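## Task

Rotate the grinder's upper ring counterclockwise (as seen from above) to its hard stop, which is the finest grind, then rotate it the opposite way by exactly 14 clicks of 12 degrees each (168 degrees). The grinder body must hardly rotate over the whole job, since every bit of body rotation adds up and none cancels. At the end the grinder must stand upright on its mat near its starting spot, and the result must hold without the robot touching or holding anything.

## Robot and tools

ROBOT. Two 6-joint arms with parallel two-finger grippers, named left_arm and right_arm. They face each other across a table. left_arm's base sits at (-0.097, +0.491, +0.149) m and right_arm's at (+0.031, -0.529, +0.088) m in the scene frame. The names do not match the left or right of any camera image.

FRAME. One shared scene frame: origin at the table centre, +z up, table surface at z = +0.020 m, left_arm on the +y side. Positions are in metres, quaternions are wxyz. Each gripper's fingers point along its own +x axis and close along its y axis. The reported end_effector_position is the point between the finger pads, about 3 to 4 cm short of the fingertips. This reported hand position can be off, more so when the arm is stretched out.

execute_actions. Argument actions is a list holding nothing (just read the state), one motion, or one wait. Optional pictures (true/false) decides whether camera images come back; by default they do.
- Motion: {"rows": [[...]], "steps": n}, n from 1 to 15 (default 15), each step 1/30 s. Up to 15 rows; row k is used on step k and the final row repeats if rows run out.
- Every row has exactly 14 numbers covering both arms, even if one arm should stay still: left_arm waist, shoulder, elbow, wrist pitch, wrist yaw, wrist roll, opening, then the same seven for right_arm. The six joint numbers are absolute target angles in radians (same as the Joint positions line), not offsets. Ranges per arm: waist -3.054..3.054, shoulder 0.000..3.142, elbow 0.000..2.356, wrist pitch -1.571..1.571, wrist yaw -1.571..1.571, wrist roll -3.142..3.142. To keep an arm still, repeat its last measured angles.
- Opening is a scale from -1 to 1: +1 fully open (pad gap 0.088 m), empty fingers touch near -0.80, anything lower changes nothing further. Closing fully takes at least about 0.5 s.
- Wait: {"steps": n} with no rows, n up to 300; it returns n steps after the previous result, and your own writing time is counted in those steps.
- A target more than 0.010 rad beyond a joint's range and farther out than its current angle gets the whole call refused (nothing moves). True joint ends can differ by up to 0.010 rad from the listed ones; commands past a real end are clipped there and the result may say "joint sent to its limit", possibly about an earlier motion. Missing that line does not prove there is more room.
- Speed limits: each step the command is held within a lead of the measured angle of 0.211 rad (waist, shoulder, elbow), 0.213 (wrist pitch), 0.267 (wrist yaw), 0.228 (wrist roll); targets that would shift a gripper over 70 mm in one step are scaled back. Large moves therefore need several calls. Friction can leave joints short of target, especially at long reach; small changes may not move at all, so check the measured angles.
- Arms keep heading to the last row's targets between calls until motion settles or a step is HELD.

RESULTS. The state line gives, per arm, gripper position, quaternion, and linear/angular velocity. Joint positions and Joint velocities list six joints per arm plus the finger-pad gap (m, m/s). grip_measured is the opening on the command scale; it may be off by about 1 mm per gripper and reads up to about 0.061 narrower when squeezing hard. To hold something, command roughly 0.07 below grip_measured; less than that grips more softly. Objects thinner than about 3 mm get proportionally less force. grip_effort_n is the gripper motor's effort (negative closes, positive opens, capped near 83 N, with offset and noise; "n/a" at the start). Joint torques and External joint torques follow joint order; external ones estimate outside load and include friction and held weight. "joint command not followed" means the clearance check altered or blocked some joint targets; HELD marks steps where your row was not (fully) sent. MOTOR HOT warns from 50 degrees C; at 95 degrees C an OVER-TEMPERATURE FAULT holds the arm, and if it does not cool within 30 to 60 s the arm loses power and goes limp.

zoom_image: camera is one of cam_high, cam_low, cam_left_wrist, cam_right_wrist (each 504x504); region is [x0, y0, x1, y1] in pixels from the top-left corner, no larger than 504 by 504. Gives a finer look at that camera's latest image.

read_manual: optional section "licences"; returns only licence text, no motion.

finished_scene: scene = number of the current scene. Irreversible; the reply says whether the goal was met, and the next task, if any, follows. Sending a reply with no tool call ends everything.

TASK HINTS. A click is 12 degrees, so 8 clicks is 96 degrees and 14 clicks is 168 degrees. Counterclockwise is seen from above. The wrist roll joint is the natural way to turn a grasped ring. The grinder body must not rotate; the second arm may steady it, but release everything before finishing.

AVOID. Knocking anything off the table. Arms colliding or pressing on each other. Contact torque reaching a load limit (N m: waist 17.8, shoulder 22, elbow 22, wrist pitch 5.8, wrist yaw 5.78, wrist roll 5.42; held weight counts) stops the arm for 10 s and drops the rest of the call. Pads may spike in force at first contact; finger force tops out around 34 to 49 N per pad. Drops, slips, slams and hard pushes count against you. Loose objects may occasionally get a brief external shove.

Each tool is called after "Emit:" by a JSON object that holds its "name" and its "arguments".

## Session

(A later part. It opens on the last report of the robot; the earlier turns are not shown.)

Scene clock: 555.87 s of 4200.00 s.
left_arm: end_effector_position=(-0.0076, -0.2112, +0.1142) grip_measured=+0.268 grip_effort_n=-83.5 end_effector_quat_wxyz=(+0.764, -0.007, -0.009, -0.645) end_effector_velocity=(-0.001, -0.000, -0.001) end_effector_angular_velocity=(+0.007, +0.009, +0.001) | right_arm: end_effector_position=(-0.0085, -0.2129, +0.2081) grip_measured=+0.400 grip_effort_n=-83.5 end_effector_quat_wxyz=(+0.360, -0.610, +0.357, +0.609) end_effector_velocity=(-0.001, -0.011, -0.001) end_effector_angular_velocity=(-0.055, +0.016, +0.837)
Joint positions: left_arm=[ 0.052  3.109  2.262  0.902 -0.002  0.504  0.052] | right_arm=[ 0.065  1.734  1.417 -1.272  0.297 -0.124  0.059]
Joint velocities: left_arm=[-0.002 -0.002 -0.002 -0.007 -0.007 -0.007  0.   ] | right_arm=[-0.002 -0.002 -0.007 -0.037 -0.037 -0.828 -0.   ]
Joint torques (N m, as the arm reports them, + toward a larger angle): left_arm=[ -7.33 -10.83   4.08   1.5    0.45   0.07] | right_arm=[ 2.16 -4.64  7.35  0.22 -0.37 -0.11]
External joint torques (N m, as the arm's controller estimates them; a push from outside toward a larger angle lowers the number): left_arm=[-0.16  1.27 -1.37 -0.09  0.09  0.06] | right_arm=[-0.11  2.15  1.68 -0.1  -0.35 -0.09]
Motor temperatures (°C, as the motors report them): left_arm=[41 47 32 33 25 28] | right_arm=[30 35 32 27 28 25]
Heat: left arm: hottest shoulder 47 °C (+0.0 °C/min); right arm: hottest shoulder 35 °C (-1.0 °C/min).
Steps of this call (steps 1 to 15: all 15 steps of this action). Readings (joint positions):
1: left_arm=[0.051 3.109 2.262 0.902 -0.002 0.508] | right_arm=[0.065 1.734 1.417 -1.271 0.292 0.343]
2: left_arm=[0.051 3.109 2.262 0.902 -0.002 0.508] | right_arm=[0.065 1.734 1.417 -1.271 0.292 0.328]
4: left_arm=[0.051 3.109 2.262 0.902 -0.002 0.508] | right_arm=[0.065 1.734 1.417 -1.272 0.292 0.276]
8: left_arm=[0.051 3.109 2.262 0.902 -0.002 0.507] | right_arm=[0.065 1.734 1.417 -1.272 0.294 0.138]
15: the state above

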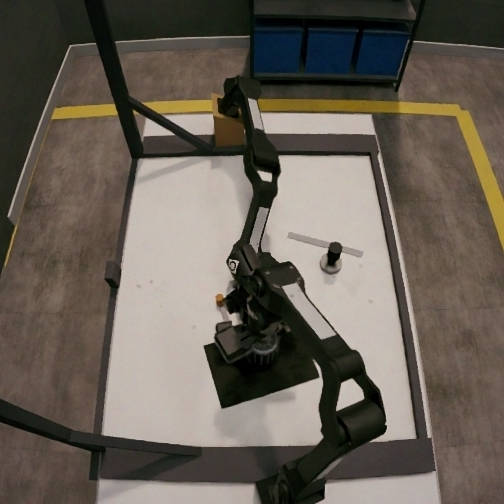

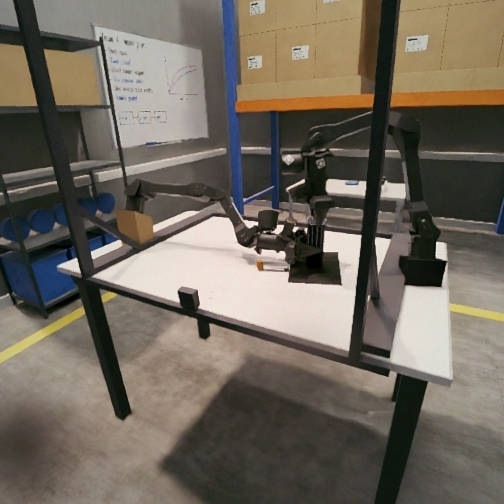

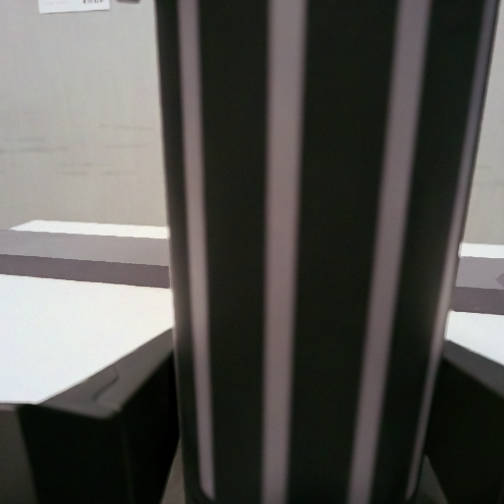

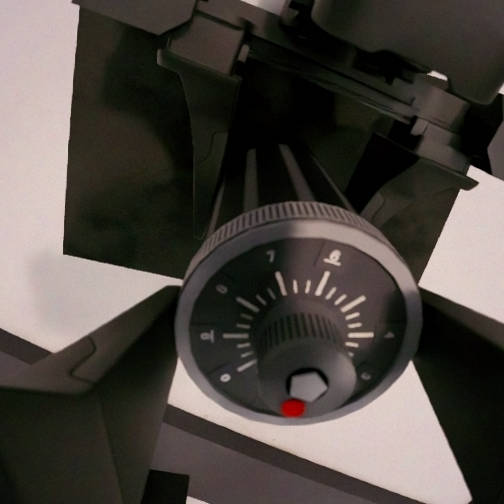

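Emit:
{"name": "execute_actions", "arguments": {"actions": [{"rows":[[0.05,3.13,2.255,0.896,0,0.506,0.1,0.0665,1.747,1.427,-1.272,0.288,-0.24,0.35],[0.05,3.13,2.255,0.896,0,0.506,0.1,0.0665,1.747,1.427,-1.272,0.288,-0.27,0.35],[0.05,3.13,2.255,0.896,0,0.506,0.1,0.0665,1.747,1.427,-1.272,0.288,-0.30,0.35],[0.05,3.13,2.255,0.896,0,0.506,0.1,0.0665,1.747,1.427,-1.272,0.288,-0.33,0.35],[0.05,3.13,2.255,0.896,0,0.506,0.1,0.0665,1.747,1.427,-1.272,0.288,-0.36,0.35],[0.05,3.13,2.255,0.896,0,0.506,0.1,0.0665,1.747,1.427,-1.272,0.288,-0.39,0.35],[0.05,3.13,2.255,0.896,0,0.506,0.1,0.0665,1.747,1.427,-1.272,0.288,-0.42,0.35],[0.05,3.13,2.255,0.896,0,0.506,0.1,0.0665,1.747,1.427,-1.272,0.288,-0.45,0.35],[0.05,3.13,2.255,0.896,0,0.506,0.1,0.0665,1.747,1.427,-1.272,0.288,-0.48,0.35],[0.05,3.13,2.255,0.896,0,0.506,0.1,0.0665,1.747,1.427,-1.272,0.288,-0.51,0.35],[0.05,3.13,2.255,0.896,0,0.506,0.1,0.0665,1.747,1.427,-1.272,0.288,-0.54,0.35]],"steps":15}]}}

Scene clock: 563.57 s of 4200.00 s.
left_arm: end_effector_position=(-0.0074, -0.2112, +0.1144) grip_measured=+0.268 grip_effort_n=-83.5 end_effector_quat_wxyz=(+0.764, -0.009, -0.008, -0.645) end_effector_velocity=(+0.004, -0.000, +0.001) end_effector_angular_velocity=(+0.006, +0.008, +0.007) | right_arm: end_effector_position=(-0.0084, -0.2125, +0.2081) grip_measured=+0.400 grip_effort_n=-83.5 end_effector_quat_wxyz=(+0.236, -0.669, +0.231, +0.666) end_effector_velocity=(+0.001, +0.001, -0.000) end_effector_angular_velocity=(+0.007, -0.006, +0.223)
Joint positions: left_arm=[ 0.052  3.109  2.262  0.904 -0.003  0.501  0.052] | right_arm=[ 0.065  1.734  1.417 -1.27   0.299 -0.512  0.059]
Joint velocities: left_arm=[ 0.002 -0.007 -0.002 -0.007 -0.007 -0.007 -0.   ] | right_arm=[-0.002 -0.002 -0.002  0.007  0.007 -0.227 -0.   ]
Joint torques (N m, as the arm reports them, + toward a larger angle): left_arm=[ -7.43 -10.79   4.     1.45   0.45   0.15] | right_arm=[ 1.88 -4.61  7.24  0.12 -0.51 -0.12]
External joint torques (N m, as the arm's controller estimates them; a push from outside toward a larger angle lowers the number): left_arm=[-0.49  1.44 -1.52 -0.14  0.1   0.13] | right_arm=[-0.39  2.11  1.57 -0.21 -0.48 -0.12]
Motor temperatures (°C, as the motors report them): left_arm=[41 47 32 33 25 28] | right_arm=[30 35 32 27 28 25]
Heat: left arm: hottest shoulder 47 °C (+0.0 °C/min); right arm: hottest shoulder 35 °C (+0.0 °C/min).
Steps of this call (steps 1 to 30: the robot went on to your last target; steps 31 to 90: nothing new was sent; then 4.20 s passed at rest; steps 91 to 105: all 15 steps of this action). Readings (joint positions):
91: left_arm=[0.052 3.109 2.262 0.903 -0.003 0.503] | right_arm=[0.065 1.734 1.417 -1.272 0.298 -0.211]
92: left_arm=[0.052 3.109 2.262 0.903 -0.003 0.503] | right_arm=[0.065 1.734 1.417 -1.272 0.298 -0.225]
94: left_arm=[0.052 3.109 2.262 0.903 -0.003 0.502] | right_arm=[0.065 1.734 1.417 -1.272 0.298 -0.264]
98: left_arm=[0.052 3.109 2.262 0.904 -0.003 0.501] | right_arm=[0.065 1.734 1.417 -1.272 0.299 -0.366]
105: the state above

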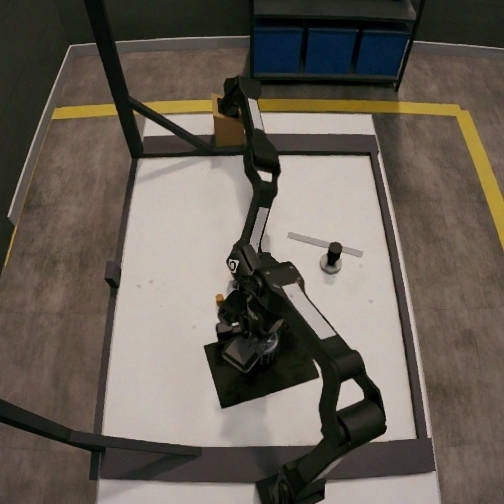

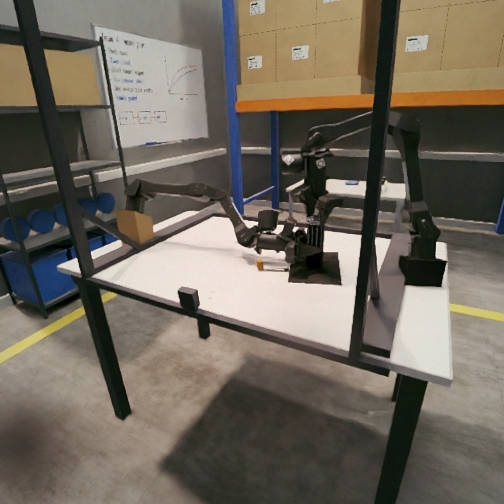

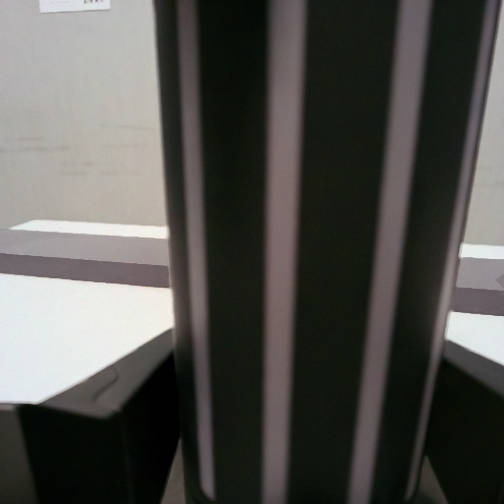

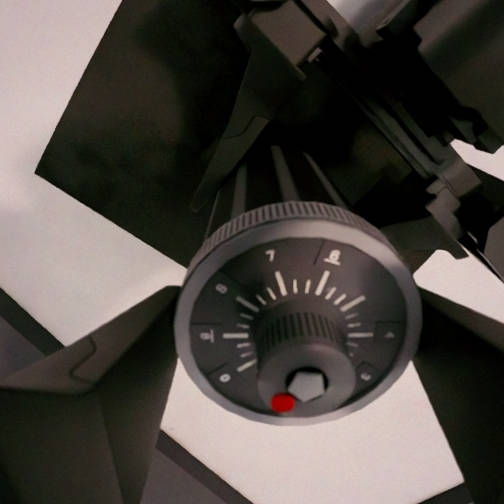

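Emit:
{"name": "execute_actions", "arguments": {"actions": [{"rows":[[0.05,3.13,2.255,0.896,0,0.506,0.1,0.0665,1.747,1.427,-1.272,0.288,-0.565,0.35],[0.05,3.13,2.255,0.896,0,0.506,0.1,0.0665,1.747,1.427,-1.272,0.288,-0.59,0.35],[0.05,3.13,2.255,0.896,0,0.506,0.1,0.0665,1.747,1.427,-1.272,0.288,-0.615,0.35],[0.05,3.13,2.255,0.896,0,0.506,0.1,0.0665,1.747,1.427,-1.272,0.288,-0.64,0.35],[0.05,3.13,2.255,0.896,0,0.506,0.1,0.0665,1.747,1.427,-1.272,0.288,-0.665,0.35],[0.05,3.13,2.255,0.896,0,0.506,0.1,0.0665,1.747,1.427,-1.272,0.288,-0.69,0.35],[0.05,3.13,2.255,0.896,0,0.506,0.1,0.0665,1.747,1.427,-1.272,0.288,-0.715,0.35],[0.05,3.13,2.255,0.896,0,0.506,0.1,0.0665,1.747,1.427,-1.272,0.288,-0.74,0.35],[0.05,3.13,2.255,0.896,0,0.506,0.1,0.0665,1.747,1.427,-1.272,0.288,-0.765,0.35],[0.05,3.13,2.255,0.896,0,0.506,0.1,0.0665,1.747,1.427,-1.272,0.288,-0.79,0.35]],"steps":13}]}}

Scene clock: 570.80 s of 4200.00 s.
left_arm: end_effector_position=(-0.0074, -0.2112, +0.1144) grip_measured=+0.268 grip_effort_n=-83.5 end_effector_quat_wxyz=(+0.764, -0.009, -0.008, -0.645) end_effector_velocity=(-0.002, -0.000, +0.004) end_effector_angular_velocity=(-0.008, +0.007, +0.003) | right_arm: end_effector_position=(-0.0085, -0.2121, +0.2082) grip_measured=+0.400 grip_effort_n=-83.5 end_effector_quat_wxyz=(+0.153, -0.692, +0.147, +0.690) end_effector_velocity=(+0.001, -0.001, +0.002) end_effector_angular_velocity=(-0.003, +0.006, +0.268)
Joint positions: left_arm=[ 0.052  3.109  2.262  0.904 -0.003  0.501  0.052] | right_arm=[ 0.065  1.734  1.418 -1.269  0.299 -0.759  0.059]
Joint velocities: left_arm=[-0.007 -0.002 -0.002  0.007 -0.007 -0.007  0.   ] | right_arm=[-0.002 -0.007  0.002 -0.007 -0.007 -0.271 -0.   ]
Joint torques (N m, as the arm reports them, + toward a larger angle): left_arm=[ -7.4  -10.78   4.02   1.41   0.45   0.16] | right_arm=[ 1.99 -4.66  7.18  0.02 -0.55 -0.22]
External joint torques (N m, as the arm's controller estimates them; a push from outside toward a larger angle lowers the number): left_arm=[-0.23  1.43 -1.49 -0.19  0.09  0.14] | right_arm=[-0.28  2.2   1.43 -0.3  -0.5  -0.22]
Motor temperatures (°C, as the motors report them): left_arm=[41 47 32 33 25 28] | right_arm=[30 35 32 27 28 25]
Heat: left arm: hottest shoulder 47 °C (+0.0 °C/min); right arm: hottest shoulder 35 °C (+0.0 °C/min).
Steps of this call (steps 1 to 30: the robot went on to your last target; steps 31 to 90: nothing new was sent; then 3.80 s passed at rest; steps 91 to 103: all 13 steps of this action). Readings (joint positions):
91: left_arm=[0.052 3.109 2.262 0.904 -0.003 0.501] | right_arm=[0.065 1.734 1.417 -1.270 0.299 -0.540]
92: left_arm=[0.052 3.109 2.262 0.904 -0.003 0.501] | right_arm=[0.065 1.734 1.417 -1.270 0.299 -0.551]
94: left_arm=[0.052 3.109 2.262 0.904 -0.003 0.501] | right_arm=[0.065 1.734 1.417 -1.270 0.299 -0.583]
98: left_arm=[0.052 3.109 2.262 0.904 -0.003 0.501] | right_arm=[0.065 1.734 1.418 -1.269 0.299 -0.671]
103: the state above

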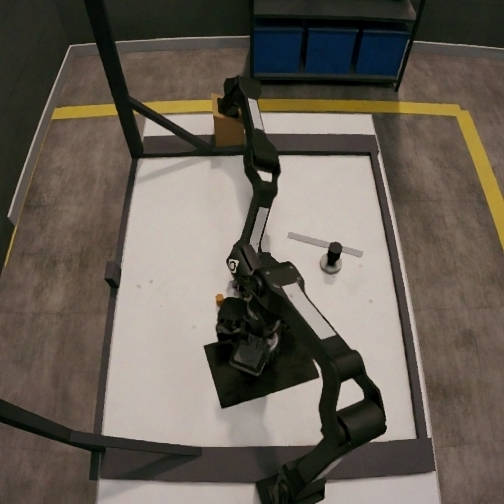

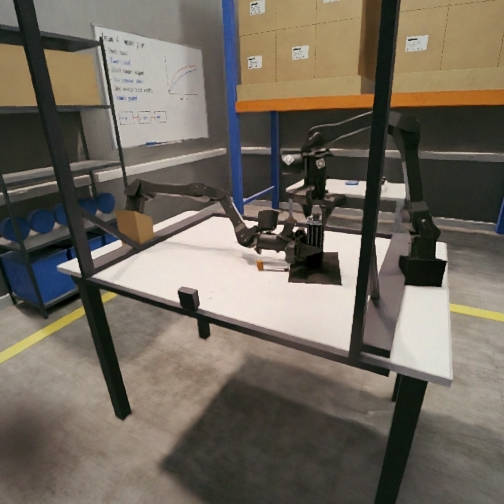

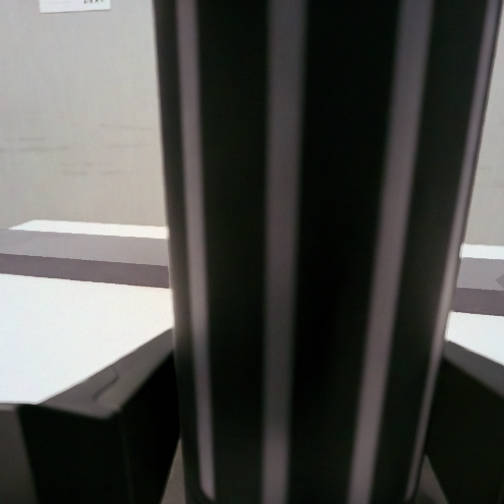

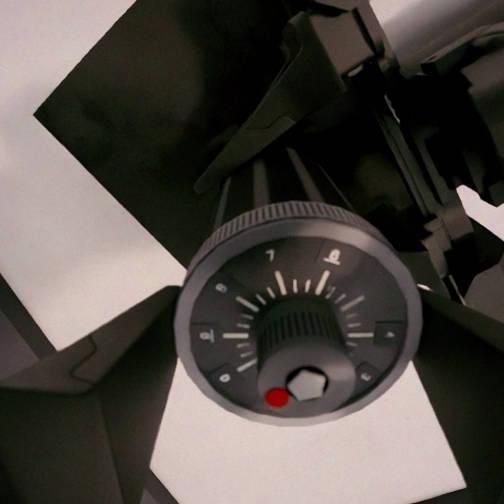

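Emit:
{"name": "execute_actions", "arguments": {"actions": [{"rows":[[0.05,3.13,2.255,0.896,0,0.506,0.1,0.0665,1.747,1.427,-1.272,0.288,-0.815,0.35],[0.05,3.13,2.255,0.896,0,0.506,0.1,0.0665,1.747,1.427,-1.272,0.288,-0.84,0.35],[0.05,3.13,2.255,0.896,0,0.506,0.1,0.0665,1.747,1.427,-1.272,0.288,-0.865,0.35],[0.05,3.13,2.255,0.896,0,0.506,0.1,0.0665,1.747,1.427,-1.272,0.288,-0.89,0.35],[0.05,3.13,2.255,0.896,0,0.506,0.1,0.0665,1.747,1.427,-1.272,0.288,-0.915,0.35],[0.05,3.13,2.255,0.896,0,0.506,0.1,0.0665,1.747,1.427,-1.272,0.288,-0.94,0.35],[0.05,3.13,2.255,0.896,0,0.506,0.1,0.0665,1.747,1.427,-1.272,0.288,-0.965,0.35],[0.05,3.13,2.255,0.896,0,0.506,0.1,0.0665,1.747,1.427,-1.272,0.288,-0.99,0.35],[0.05,3.13,2.255,0.896,0,0.506,0.1,0.0665,1.747,1.427,-1.272,0.288,-1.015,0.35],[0.05,3.13,2.255,0.896,0,0.506,0.1,0.0665,1.747,1.427,-1.272,0.288,-1.04,0.35]],"steps":12}]}}

Scene clock: 581.07 s of 4200.00 s.
left_arm: end_effector_position=(-0.0075, -0.2112, +0.1145) grip_measured=+0.268 grip_effort_n=-83.5 end_effector_quat_wxyz=(+0.764, -0.009, -0.008, -0.645) end_effector_velocity=(-0.001, -0.000, -0.001) end_effector_angular_velocity=(+0.007, +0.009, +0.001) | right_arm: end_effector_position=(-0.0088, -0.2120, +0.2083) grip_measured=+0.400 grip_effort_n=-83.5 end_effector_quat_wxyz=(+0.069, -0.705, +0.063, +0.703) end_effector_velocity=(+0.001, -0.003, -0.002) end_effector_angular_velocity=(-0.014, -0.016, +0.395)
Joint positions: left_arm=[ 0.052  3.109  2.262  0.904 -0.002  0.501  0.052] | right_arm=[ 0.066  1.734  1.418 -1.268  0.299 -1.     0.059]
Joint velocities: left_arm=[-0.002 -0.002 -0.002 -0.007 -0.007 -0.007  0.   ] | right_arm=[ 0.002  0.002 -0.007 -0.007  0.007 -0.388 -0.   ]
Joint torques (N m, as the arm reports them, + toward a larger angle): left_arm=[ -7.38 -10.82   4.04   1.42   0.4    0.17] | right_arm=[ 2.04 -4.8   7.24 -0.08 -0.5  -0.11]
External joint torques (N m, as the arm's controller estimates them; a push from outside toward a larger angle lowers the number): left_arm=[-0.33  1.4  -1.46 -0.18  0.06  0.16] | right_arm=[-0.24  1.87  1.62 -0.38 -0.45 -0.11]
Motor temperatures (°C, as the motors report them): left_arm=[41 47 32 33 25 28] | right_arm=[30 35 32 27 28 25]
Heat: left arm: hottest shoulder 47 °C (+0.0 °C/min); right arm: hottest shoulder 35 °C (+0.0 °C/min).
Steps of this call (steps 1 to 30: the robot went on to your last target; steps 31 to 90: nothing new was sent; then 6.87 s passed at rest; steps 91 to 102: all 12 steps of this action). Readings (joint positions):
91: left_arm=[0.052 3.109 2.262 0.904 -0.003 0.501] | right_arm=[0.066 1.734 1.418 -1.269 0.299 -0.791]
92: left_arm=[0.052 3.109 2.262 0.904 -0.003 0.501] | right_arm=[0.066 1.734 1.418 -1.269 0.299 -0.801]
94: left_arm=[0.052 3.109 2.262 0.904 -0.002 0.501] | right_arm=[0.066 1.734 1.418 -1.269 0.299 -0.835]
98: left_arm=[0.052 3.109 2.262 0.904 -0.002 0.501] | right_arm=[0.066 1.734 1.418 -1.268 0.299 -0.921]
102: the state above

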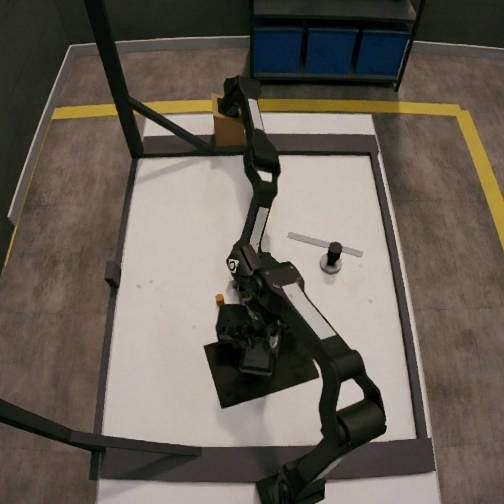

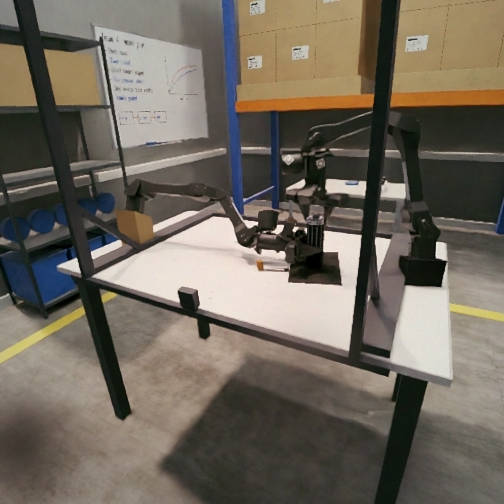

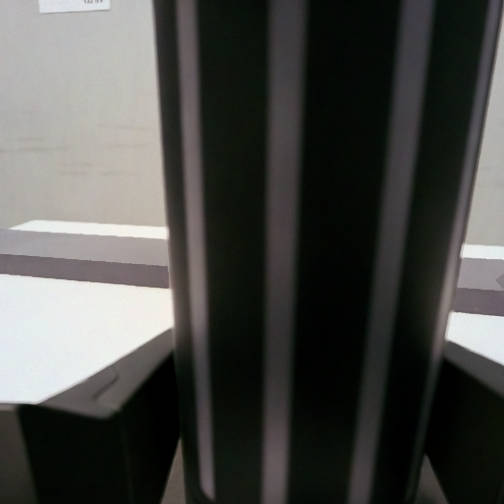

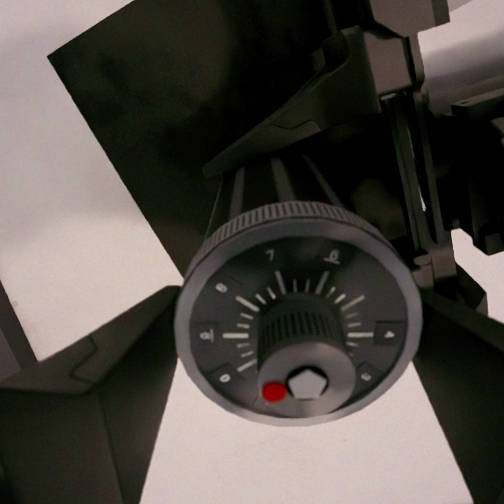

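Emit:
{"name": "execute_actions", "arguments": {"actions": [{"rows":[[0.05,3.13,2.255,0.896,0,0.506,0.1,0.0665,1.747,1.427,-1.272,0.288,-1.075,0.35],[0.05,3.13,2.255,0.896,0,0.506,0.1,0.0665,1.747,1.427,-1.272,0.288,-1.11,0.35],[0.05,3.13,2.255,0.896,0,0.506,0.1,0.0665,1.747,1.427,-1.272,0.288,-1.145,0.35],[0.05,3.13,2.255,0.896,0,0.506,0.1,0.0665,1.747,1.427,-1.272,0.288,-1.18,0.35],[0.05,3.13,2.255,0.896,0,0.506,0.1,0.0665,1.747,1.427,-1.272,0.288,-1.215,0.35],[0.05,3.13,2.255,0.896,0,0.506,0.1,0.0665,1.747,1.427,-1.272,0.288,-1.25,0.35],[0.05,3.13,2.255,0.896,0,0.506,0.1,0.0665,1.747,1.427,-1.272,0.288,-1.285,0.35],[0.05,3.13,2.255,0.896,0,0.506,0.1,0.0665,1.747,1.427,-1.272,0.288,-1.32,0.35],[0.05,3.13,2.255,0.896,0,0.506,0.1,0.0665,1.747,1.427,-1.272,0.288,-1.355,0.35],[0.05,3.13,2.255,0.896,0,0.506,0.1,0.0665,1.747,1.427,-1.272,0.288,-1.39,0.35],[0.05,3.13,2.255,0.896,0,0.506,0.1,0.0665,1.747,1.427,-1.272,0.288,-1.425,0.35],[0.05,3.13,2.255,0.896,0,0.506,0.1,0.0665,1.747,1.427,-1.272,0.288,-1.46,0.35]],"steps":14}]}}

Scene clock: 589.27 s of 4200.00 s.
left_arm: end_effector_position=(-0.0076, -0.2112, +0.1146) grip_measured=+0.268 grip_effort_n=-83.5 end_effector_quat_wxyz=(+0.764, -0.009, -0.008, -0.646) end_effector_velocity=(-0.002, -0.001, +0.004) end_effector_angular_velocity=(+0.003, -0.006, -0.001) | right_arm: end_effector_position=(-0.0093, -0.2120, +0.2083) grip_measured=+0.400 grip_effort_n=-83.5 end_effector_quat_wxyz=(+0.074, +0.704, +0.080, -0.702) end_effector_velocity=(+0.000, -0.002, -0.002) end_effector_angular_velocity=(-0.015, -0.002, +0.536)
Joint positions: left_arm=[ 0.052  3.109  2.262  0.904 -0.001  0.501  0.052] | right_arm=[ 0.066  1.734  1.418 -1.267  0.297 -1.404  0.059]
Joint velocities: left_arm=[-0.007 -0.007 -0.002 -0.007 -0.007  0.007 -0.   ] | right_arm=[-0.002  0.002 -0.002 -0.007 -0.007 -0.535 -0.   ]
Joint torques (N m, as the arm reports them, + toward a larger angle): left_arm=[ -7.4  -10.8    4.04   1.4    0.39   0.15] | right_arm=[ 1.75 -4.7   7.   -0.12 -0.49 -0.09]
External joint torques (N m, as the arm's controller estimates them; a push from outside toward a larger angle lowers the number): left_arm=[-0.35  1.39 -1.45 -0.17  0.04  0.14] | right_arm=[-0.46  2.03  1.31 -0.43 -0.44 -0.08]
Motor temperatures (°C, as the motors report them): left_arm=[42 47 32 33 25 28] | right_arm=[30 35 32 27 28 25]
Heat: left arm: hottest shoulder 47 °C (+0.0 °C/min); right arm: hottest shoulder 35 °C (+0.0 °C/min).
Steps of this call (steps 1 to 30: the robot went on to your last target; steps 31 to 90: nothing new was sent; then 4.73 s passed at rest; steps 91 to 104: all 14 steps of this action). Readings (joint positions):
91: left_arm=[0.052 3.109 2.262 0.904 -0.001 0.501] | right_arm=[0.066 1.734 1.418 -1.268 0.299 -1.043]
92: left_arm=[0.052 3.109 2.262 0.904 -0.001 0.501] | right_arm=[0.066 1.734 1.418 -1.268 0.299 -1.058]
94: left_arm=[0.052 3.109 2.262 0.904 -0.001 0.501] | right_arm=[0.066 1.734 1.418 -1.268 0.299 -1.103]
98: left_arm=[0.052 3.109 2.262 0.904 -0.001 0.501] | right_arm=[0.066 1.734 1.418 -1.267 0.298 -1.224]
104: the state above

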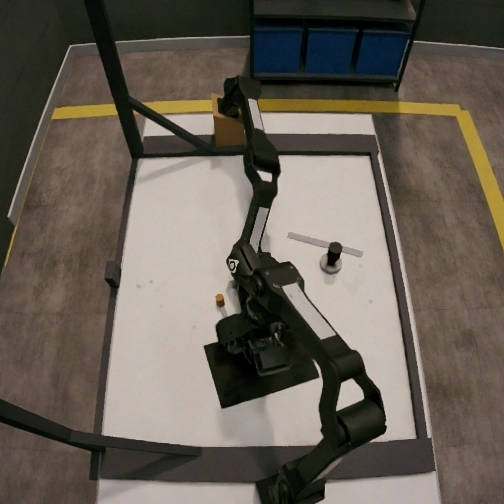

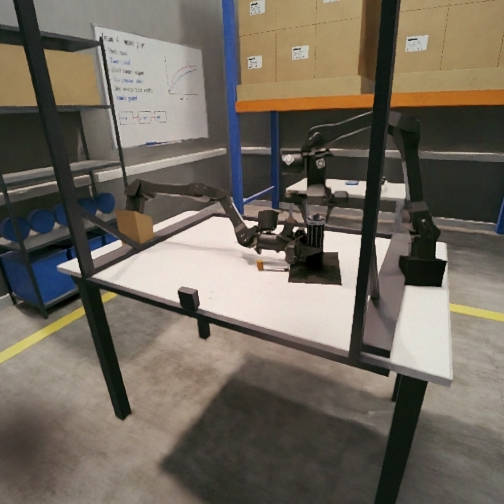

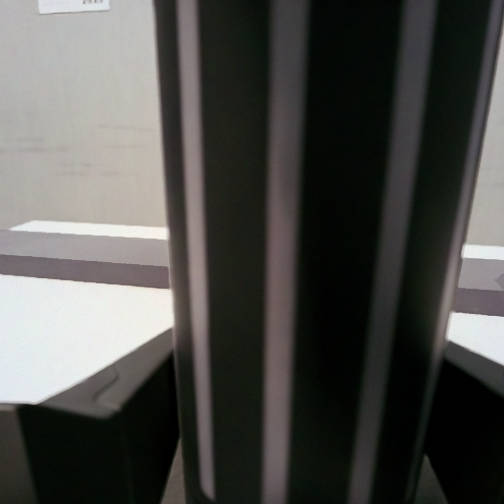

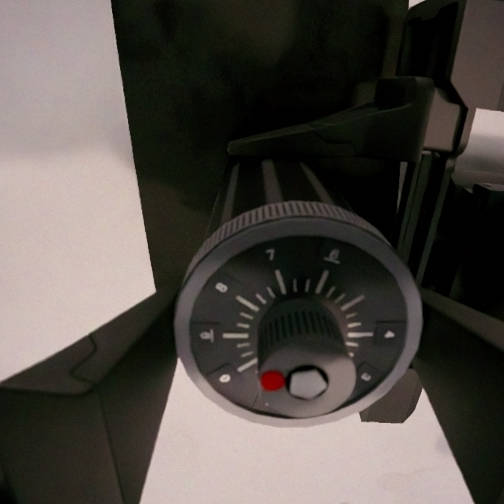

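Emit:
{"name": "execute_actions", "arguments": {"actions": [{"rows":[[0.05,3.13,2.255,0.896,0,0.506,0.1,0.0665,1.747,1.427,-1.272,0.288,-1.495,0.35],[0.05,3.13,2.255,0.896,0,0.506,0.1,0.0665,1.747,1.427,-1.272,0.288,-1.53,0.35],[0.05,3.13,2.255,0.896,0,0.506,0.1,0.0665,1.747,1.427,-1.272,0.288,-1.565,0.35],[0.05,3.13,2.255,0.896,0,0.506,0.1,0.0665,1.747,1.427,-1.272,0.288,-1.6,0.35],[0.05,3.13,2.255,0.896,0,0.506,0.1,0.0665,1.747,1.427,-1.272,0.288,-1.635,0.35],[0.05,3.13,2.255,0.896,0,0.506,0.1,0.0665,1.747,1.427,-1.272,0.288,-1.67,0.35],[0.05,3.13,2.255,0.896,0,0.506,0.1,0.0665,1.747,1.427,-1.272,0.288,-1.705,0.35],[0.05,3.13,2.255,0.896,0,0.506,0.1,0.0665,1.747,1.427,-1.272,0.288,-1.74,0.35],[0.05,3.13,2.255,0.896,0,0.506,0.1,0.0665,1.747,1.427,-1.272,0.288,-1.775,0.35],[0.05,3.13,2.255,0.896,0,0.506,0.1,0.0665,1.747,1.427,-1.272,0.288,-1.81,0.35],[0.05,3.13,2.255,0.896,0,0.506,0.1,0.0665,1.747,1.427,-1.272,0.288,-1.845,0.35],[0.05,3.13,2.255,0.896,0,0.506,0.1,0.0665,1.747,1.427,-1.272,0.288,-1.88,0.35]],"steps":14}]}}

Scene clock: 597.57 s of 4200.00 s.
left_arm: end_effector_position=(-0.0079, -0.2113, +0.1149) grip_measured=+0.268 grip_effort_n=-83.5 end_effector_quat_wxyz=(+0.763, -0.008, -0.010, -0.646) end_effector_velocity=(-0.001, -0.000, -0.001) end_effector_angular_velocity=(+0.007, +0.009, +0.001) | right_arm: end_effector_position=(-0.0100, -0.2122, +0.2083) grip_measured=+0.400 grip_effort_n=-83.5 end_effector_quat_wxyz=(+0.220, +0.671, +0.224, -0.671) end_effector_velocity=(-0.002, -0.003, -0.000) end_effector_angular_velocity=(-0.014, +0.014, +0.535)
Joint positions: left_arm=[0.051 3.109 2.262 0.904 0.001 0.505 0.052] | right_arm=[ 0.066  1.734  1.418 -1.267  0.292 -1.825  0.059]
Joint velocities: left_arm=[-0.002 -0.002 -0.002 -0.007 -0.007 -0.007 -0.   ] | right_arm=[-0.002 -0.002 -0.002 -0.007 -0.022 -0.535 -0.   ]
Joint torques (N m, as the arm reports them, + toward a larger angle): left_arm=[ -7.36 -10.81   4.     1.39   0.36   0.05] | right_arm=[ 1.77 -4.78  7.01 -0.17 -0.24 -0.12]
External joint torques (N m, as the arm's controller estimates them; a push from outside toward a larger angle lowers the number): left_arm=[-0.33  1.31 -1.45 -0.19  0.02  0.04] | right_arm=[-0.5   1.97  1.32 -0.45 -0.18 -0.11]
Motor temperatures (°C, as the motors report them): left_arm=[42 47 32 33 25 28] | right_arm=[30 35 32 27 28 25]
Heat: left arm: hottest shoulder 47 °C (+0.0 °C/min); right arm: hottest shoulder 35 °C (+0.0 °C/min).
Steps of this call (steps 1 to 30: the robot went on to your last target; steps 31 to 90: nothing new was sent; then 4.83 s passed at rest; steps 91 to 104: all 14 steps of this action). Readings (joint positions):
91: left_arm=[0.052 3.109 2.262 0.904 -0.000 0.502] | right_arm=[0.066 1.734 1.418 -1.267 0.296 -1.463]
92: left_arm=[0.052 3.109 2.262 0.904 0.000 0.502] | right_arm=[0.066 1.734 1.418 -1.267 0.296 -1.478]
94: left_arm=[0.052 3.109 2.262 0.904 0.000 0.503] | right_arm=[0.066 1.734 1.418 -1.267 0.295 -1.525]
98: left_arm=[0.052 3.109 2.262 0.904 0.001 0.504] | right_arm=[0.066 1.734 1.418 -1.267 0.294 -1.645]
104: the state above

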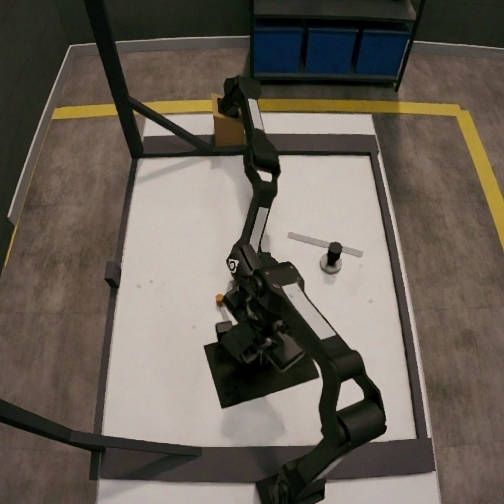

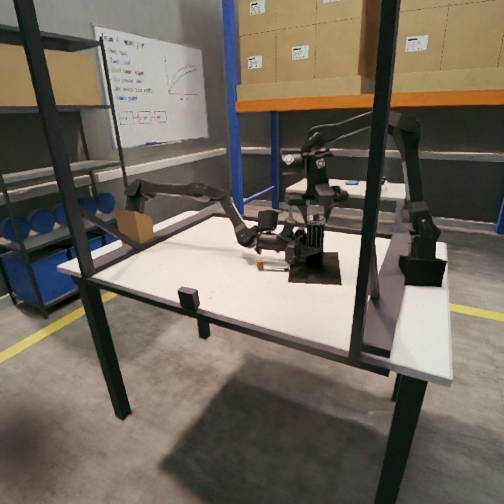

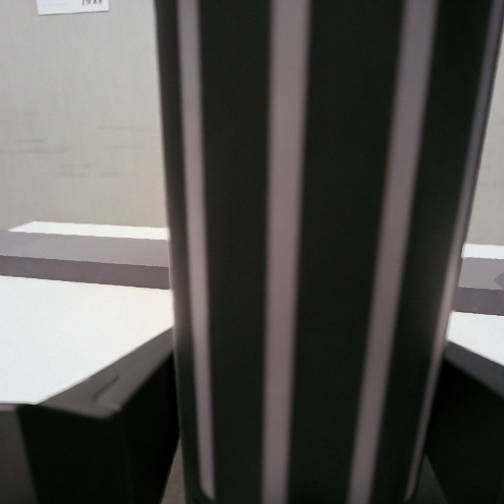

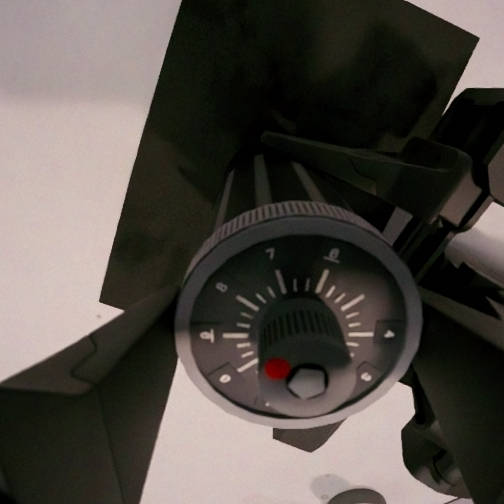

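Emit:
{"name": "execute_actions", "arguments": {"actions": [{"rows":[[0.05,3.13,2.255,0.896,0,0.506,0.1,0.0665,1.747,1.427,-1.272,0.288,-1.915,0.35],[0.05,3.13,2.255,0.896,0,0.506,0.1,0.0665,1.747,1.427,-1.272,0.288,-1.95,0.35],[0.05,3.13,2.255,0.896,0,0.506,0.1,0.0665,1.747,1.427,-1.272,0.288,-1.985,0.35],[0.05,3.13,2.255,0.896,0,0.506,0.1,0.0665,1.747,1.427,-1.272,0.288,-2.02,0.35],[0.05,3.13,2.255,0.896,0,0.506,0.1,0.0665,1.747,1.427,-1.272,0.288,-2.055,0.35],[0.05,3.13,2.255,0.896,0,0.506,0.1,0.0665,1.747,1.427,-1.272,0.288,-2.09,0.35],[0.05,3.13,2.255,0.896,0,0.506,0.1,0.0665,1.747,1.427,-1.272,0.288,-2.125,0.35],[0.05,3.13,2.255,0.896,0,0.506,0.1,0.0665,1.747,1.427,-1.272,0.288,-2.16,0.35],[0.05,3.13,2.255,0.896,0,0.506,0.1,0.0665,1.747,1.427,-1.272,0.288,-2.195,0.35],[0.05,3.13,2.255,0.896,0,0.506,0.1,0.0665,1.747,1.427,-1.272,0.288,-2.23,0.35],[0.05,3.13,2.255,0.896,0,0.506,0.1,0.0665,1.747,1.427,-1.272,0.288,-2.265,0.35],[0.05,3.13,2.255,0.896,0,0.506,0.1,0.0665,1.747,1.427,-1.272,0.288,-2.3,0.35]],"steps":14}]}}

Scene clock: 605.47 s of 4200.00 s.
left_arm: end_effector_position=(-0.0080, -0.2113, +0.1148) grip_measured=+0.268 grip_effort_n=-83.5 end_effector_quat_wxyz=(+0.763, -0.008, -0.010, -0.646) end_effector_velocity=(-0.001, +0.001, -0.001) end_effector_angular_velocity=(-0.001, +0.008, +0.005) | right_arm: end_effector_position=(-0.0099, -0.2126, +0.2083) grip_measured=+0.400 grip_effort_n=-83.5 end_effector_quat_wxyz=(+0.355, +0.611, +0.359, -0.610) end_effector_velocity=(+0.001, -0.004, -0.000) end_effector_angular_velocity=(-0.022, -0.004, +0.539)
Joint positions: left_arm=[0.051 3.109 2.262 0.904 0.001 0.506 0.052] | right_arm=[ 0.066  1.734  1.418 -1.269  0.292 -2.244  0.059]
Joint velocities: left_arm=[-0.002  0.002 -0.002  0.007 -0.007 -0.007 -0.   ] | right_arm=[-0.002  0.002  0.002 -0.022 -0.007 -0.535 -0.   ]
Joint torques (N m, as the arm reports them, + toward a larger angle): left_arm=[ -7.33 -10.79   4.01   1.42   0.36   0.04] | right_arm=[ 2.03 -4.73  7.05 -0.14 -0.2  -0.12]
External joint torques (N m, as the arm's controller estimates them; a push from outside toward a larger angle lowers the number): left_arm=[-0.16  1.27 -1.41 -0.15  0.01  0.03] | right_arm=[-0.25  1.95  1.41 -0.39 -0.16 -0.12]
Motor temperatures (°C, as the motors report them): left_arm=[42 47 32 33 25 28] | right_arm=[30 35 33 27 28 25]
Heat: left arm: hottest shoulder 47 °C (+0.0 °C/min); right arm: hottest shoulder 35 °C (+0.0 °C/min).
Steps of this call (steps 1 to 30: the robot went on to your last target; steps 31 to 90: nothing new was sent; then 4.43 s passed at rest; steps 91 to 104: all 14 steps of this action). Readings (joint positions):
91: left_arm=[0.051 3.109 2.262 0.904 0.001 0.505] | right_arm=[0.066 1.734 1.418 -1.267 0.292 -1.883]
92: left_arm=[0.051 3.109 2.262 0.904 0.001 0.505] | right_arm=[0.066 1.734 1.418 -1.267 0.292 -1.899]
94: left_arm=[0.051 3.109 2.262 0.904 0.001 0.505] | right_arm=[0.066 1.734 1.418 -1.268 0.292 -1.945]
98: left_arm=[0.051 3.109 2.262 0.904 0.001 0.506] | right_arm=[0.066 1.734 1.418 -1.268 0.292 -2.065]
104: the state above

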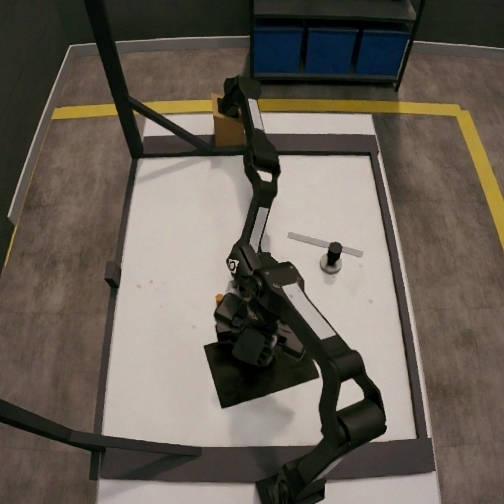

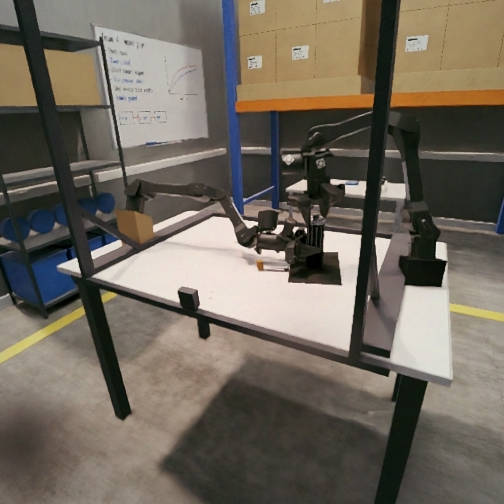

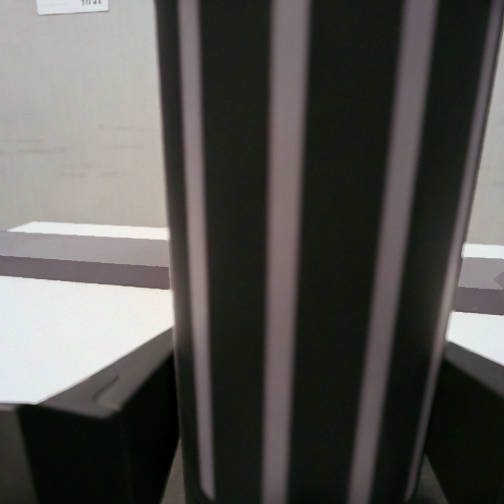

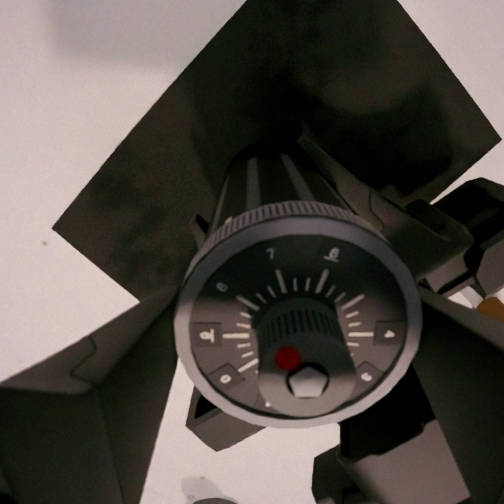

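Emit:
{"name": "execute_actions", "arguments": {"actions": [{"rows":[[0.05,3.13,2.255,0.896,0,0.506,0.1,0.0665,1.747,1.427,-1.272,0.288,-2.335,0.35],[0.05,3.13,2.255,0.896,0,0.506,0.1,0.0665,1.747,1.427,-1.272,0.288,-2.37,0.35],[0.05,3.13,2.255,0.896,0,0.506,0.1,0.0665,1.747,1.427,-1.272,0.288,-2.405,0.35],[0.05,3.13,2.255,0.896,0,0.506,0.1,0.0665,1.747,1.427,-1.272,0.288,-2.44,0.35],[0.05,3.13,2.255,0.896,0,0.506,0.1,0.0665,1.747,1.427,-1.272,0.288,-2.475,0.35],[0.05,3.13,2.255,0.896,0,0.506,0.1,0.0665,1.747,1.427,-1.272,0.288,-2.51,0.35],[0.05,3.13,2.255,0.896,0,0.506,0.1,0.0665,1.747,1.427,-1.272,0.288,-2.545,0.35],[0.05,3.13,2.255,0.896,0,0.506,0.1,0.0665,1.747,1.427,-1.272,0.288,-2.58,0.35],[0.05,3.13,2.255,0.896,0,0.506,0.1,0.0665,1.747,1.427,-1.272,0.288,-2.615,0.35],[0.05,3.13,2.255,0.896,0,0.506,0.1,0.0665,1.747,1.427,-1.272,0.288,-2.65,0.35],[0.05,3.13,2.255,0.896,0,0.506,0.1,0.0665,1.747,1.427,-1.272,0.288,-2.685,0.35],[0.05,3.13,2.255,0.896,0,0.506,0.1,0.0665,1.747,1.427,-1.272,0.288,-2.72,0.35]],"steps":14}]}}

Scene clock: 613.27 s of 4200.00 s.
left_arm: end_effector_position=(-0.0081, -0.2113, +0.1146) grip_measured=+0.268 grip_effort_n=-83.5 end_effector_quat_wxyz=(+0.763, -0.007, -0.010, -0.646) end_effector_velocity=(-0.002, -0.000, +0.004) end_effector_angular_velocity=(-0.010, +0.021, +0.003) | right_arm: end_effector_position=(-0.0095, -0.2130, +0.2083) grip_measured=+0.401 grip_effort_n=-83.5 end_effector_quat_wxyz=(+0.476, +0.523, +0.477, -0.522) end_effector_velocity=(-0.001, +0.001, -0.000) end_effector_angular_velocity=(+0.003, +0.008, +0.545)
Joint positions: left_arm=[0.051 3.109 2.262 0.903 0.001 0.506 0.052] | right_arm=[ 0.066  1.734  1.418 -1.271  0.292 -2.665  0.059]
Joint velocities: left_arm=[-0.007 -0.002 -0.002  0.007 -0.007 -0.022 -0.   ] | right_arm=[-0.002 -0.002 -0.002  0.007 -0.007 -0.549 -0.   ]
Joint torques (N m, as the arm reports them, + toward a larger angle): left_arm=[ -7.36 -10.87   4.06   1.48   0.35   0.02] | right_arm=[ 1.98 -4.74  7.17  0.07 -0.25 -0.13]
External joint torques (N m, as the arm's controller estimates them; a push from outside toward a larger angle lowers the number): left_arm=[-0.31  1.3  -1.43 -0.11  0.    0.01] | right_arm=[-0.26  1.94  1.54 -0.17 -0.23 -0.14]
Motor temperatures (°C, as the motors report them): left_arm=[42 47 32 33 25 28] | right_arm=[30 34 33 27 28 25]
Heat: left arm: hottest shoulder 47 °C (+0.0 °C/min); right arm: hottest shoulder 34 °C (-1.0 °C/min).
Steps of this call (steps 1 to 30: the robot went on to your last target; steps 31 to 90: nothing new was sent; then 4.33 s passed at rest; steps 91 to 104: all 14 steps of this action). Readings (joint positions):
91: left_arm=[0.051 3.109 2.262 0.904 0.001 0.506] | right_arm=[0.066 1.734 1.418 -1.269 0.292 -2.303]
92: left_arm=[0.051 3.109 2.262 0.904 0.001 0.506] | right_arm=[0.066 1.734 1.418 -1.270 0.292 -2.319]
94: left_arm=[0.051 3.109 2.262 0.904 0.001 0.506] | right_arm=[0.066 1.734 1.418 -1.270 0.292 -2.365]
98: left_arm=[0.051 3.109 2.262 0.903 0.001 0.506] | right_arm=[0.066 1.734 1.418 -1.270 0.292 -2.485]
104: the state above

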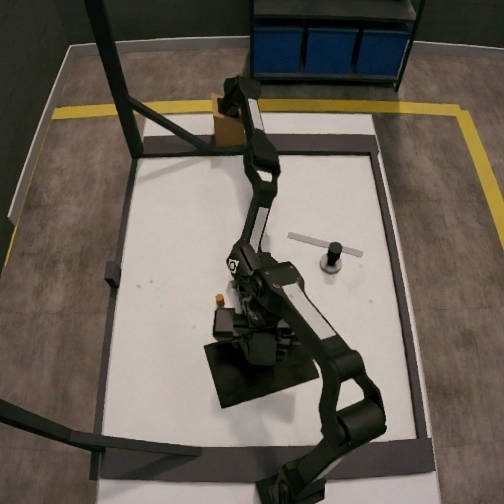

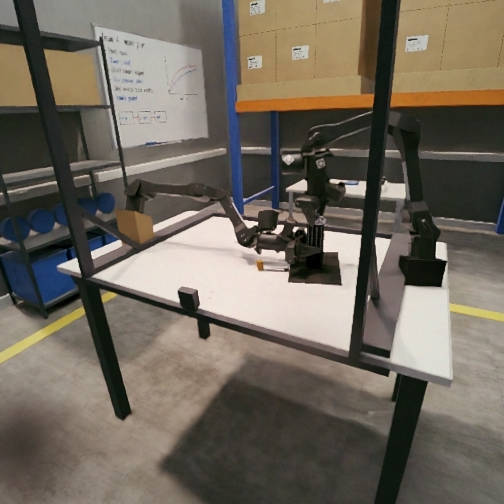

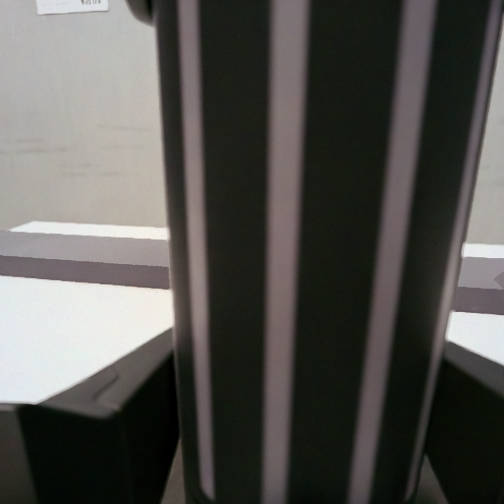

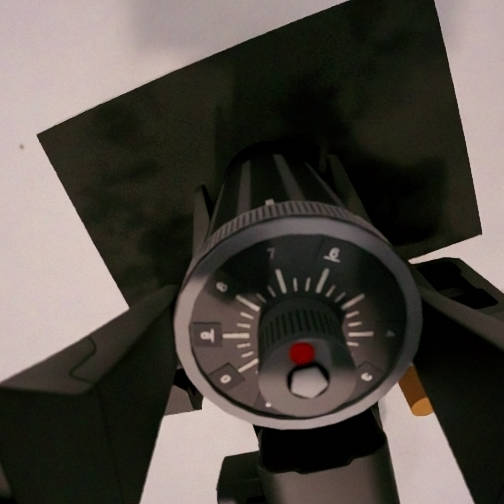

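Emit:
{"name": "execute_actions", "arguments": {"actions": [{"rows":[[0.05,3.13,2.255,0.896,0,0.506,0.1,0.0665,1.747,1.427,-1.272,0.288,-2.755,0.35],[0.05,3.13,2.255,0.896,0,0.506,0.1,0.0665,1.747,1.427,-1.272,0.288,-2.79,0.35],[0.05,3.13,2.255,0.896,0,0.506,0.1,0.0665,1.747,1.427,-1.272,0.288,-2.825,0.35],[0.05,3.13,2.255,0.896,0,0.506,0.1,0.0665,1.747,1.427,-1.272,0.288,-2.86,0.35],[0.05,3.13,2.255,0.896,0,0.506,0.1,0.0665,1.747,1.427,-1.272,0.288,-2.895,0.35],[0.05,3.13,2.255,0.896,0,0.506,0.1,0.0665,1.747,1.427,-1.272,0.288,-2.93,0.35],[0.05,3.13,2.255,0.896,0,0.506,0.1,0.0665,1.747,1.427,-1.272,0.288,-2.965,0.35],[0.05,3.13,2.255,0.896,0,0.506,0.1,0.0665,1.747,1.427,-1.272,0.288,-3.0,0.35],[0.05,3.13,2.255,0.896,0,0.506,0.1,0.0665,1.747,1.427,-1.272,0.288,-3.035,0.35],[0.05,3.13,2.255,0.896,0,0.506,0.1,0.0665,1.747,1.427,-1.272,0.288,-3.07,0.35]],"steps":15}]}}

Scene clock: 620.53 s of 4200.00 s.
left_arm: end_effector_position=(-0.0081, -0.2113, +0.1146) grip_measured=+0.268 grip_effort_n=-83.5 end_effector_quat_wxyz=(+0.763, -0.007, -0.010, -0.646) end_effector_velocity=(+0.001, +0.000, +0.002) end_effector_angular_velocity=(-0.003, -0.008, +0.008) | right_arm: end_effector_position=(-0.0091, -0.2129, +0.2083) grip_measured=+0.401 grip_effort_n=-83.5 end_effector_quat_wxyz=(+0.567, +0.424, +0.567, -0.421) end_effector_velocity=(+0.000, -0.002, -0.001) end_effector_angular_velocity=(-0.015, +0.001, +0.199)
Joint positions: left_arm=[0.051 3.109 2.262 0.903 0.001 0.506 0.052] | right_arm=[ 0.066  1.734  1.418 -1.272  0.295 -3.047  0.059]
Joint velocities: left_arm=[-0.002 -0.002 -0.002  0.007 -0.007  0.007 -0.   ] | right_arm=[-0.002  0.002 -0.002 -0.007 -0.007 -0.198 -0.   ]
Joint torques (N m, as the arm reports them, + toward a larger angle): left_arm=[ -7.34 -10.82   4.01   1.49   0.36   0.03] | right_arm=[ 1.92 -4.66  7.01  0.1  -0.32 -0.19]
External joint torques (N m, as the arm's controller estimates them; a push from outside toward a larger angle lowers the number): left_arm=[-0.4   1.24 -1.41 -0.08  0.02  0.02] | right_arm=[-0.35  2.    1.41 -0.13 -0.32 -0.19]
Motor temperatures (°C, as the motors report them): left_arm=[42 47 32 33 25 28] | right_arm=[30 34 33 27 28 25]
Heat: left arm: hottest shoulder 47 °C (+0.0 °C/min); right arm: hottest shoulder 34 °C (-1.0 °C/min).
Steps of this call (steps 1 to 30: the robot went on to your last target; steps 31 to 90: nothing new was sent; then 3.77 s passed at rest; steps 91 to 105: all 15 steps of this action). Readings (joint positions):
91: left_arm=[0.051 3.109 2.262 0.903 0.001 0.506] | right_arm=[0.066 1.734 1.418 -1.271 0.293 -2.724]
92: left_arm=[0.051 3.109 2.262 0.903 0.001 0.506] | right_arm=[0.066 1.734 1.418 -1.271 0.293 -2.739]
94: left_arm=[0.051 3.109 2.262 0.903 0.001 0.506] | right_arm=[0.066 1.734 1.418 -1.271 0.293 -2.785]
98: left_arm=[0.051 3.109 2.262 0.903 0.001 0.506] | right_arm=[0.066 1.734 1.418 -1.271 0.294 -2.904]
105: the state above

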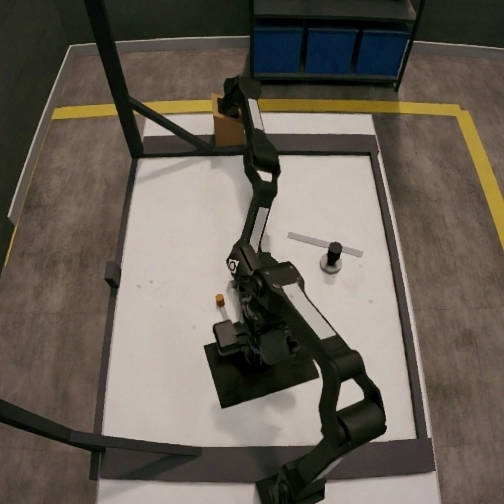

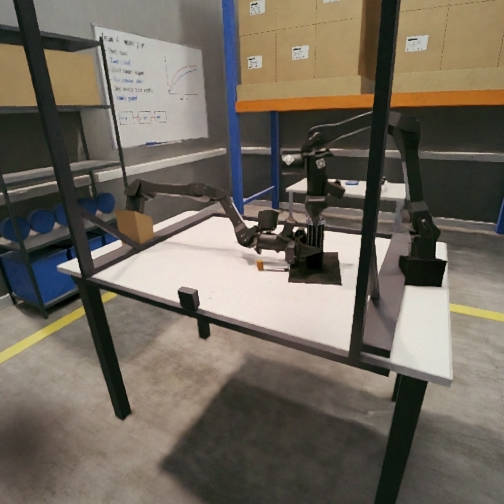

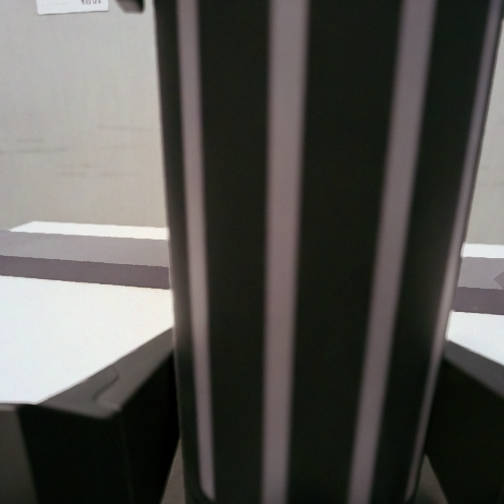

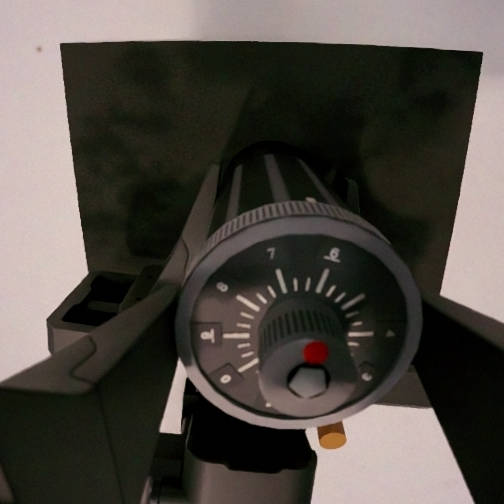

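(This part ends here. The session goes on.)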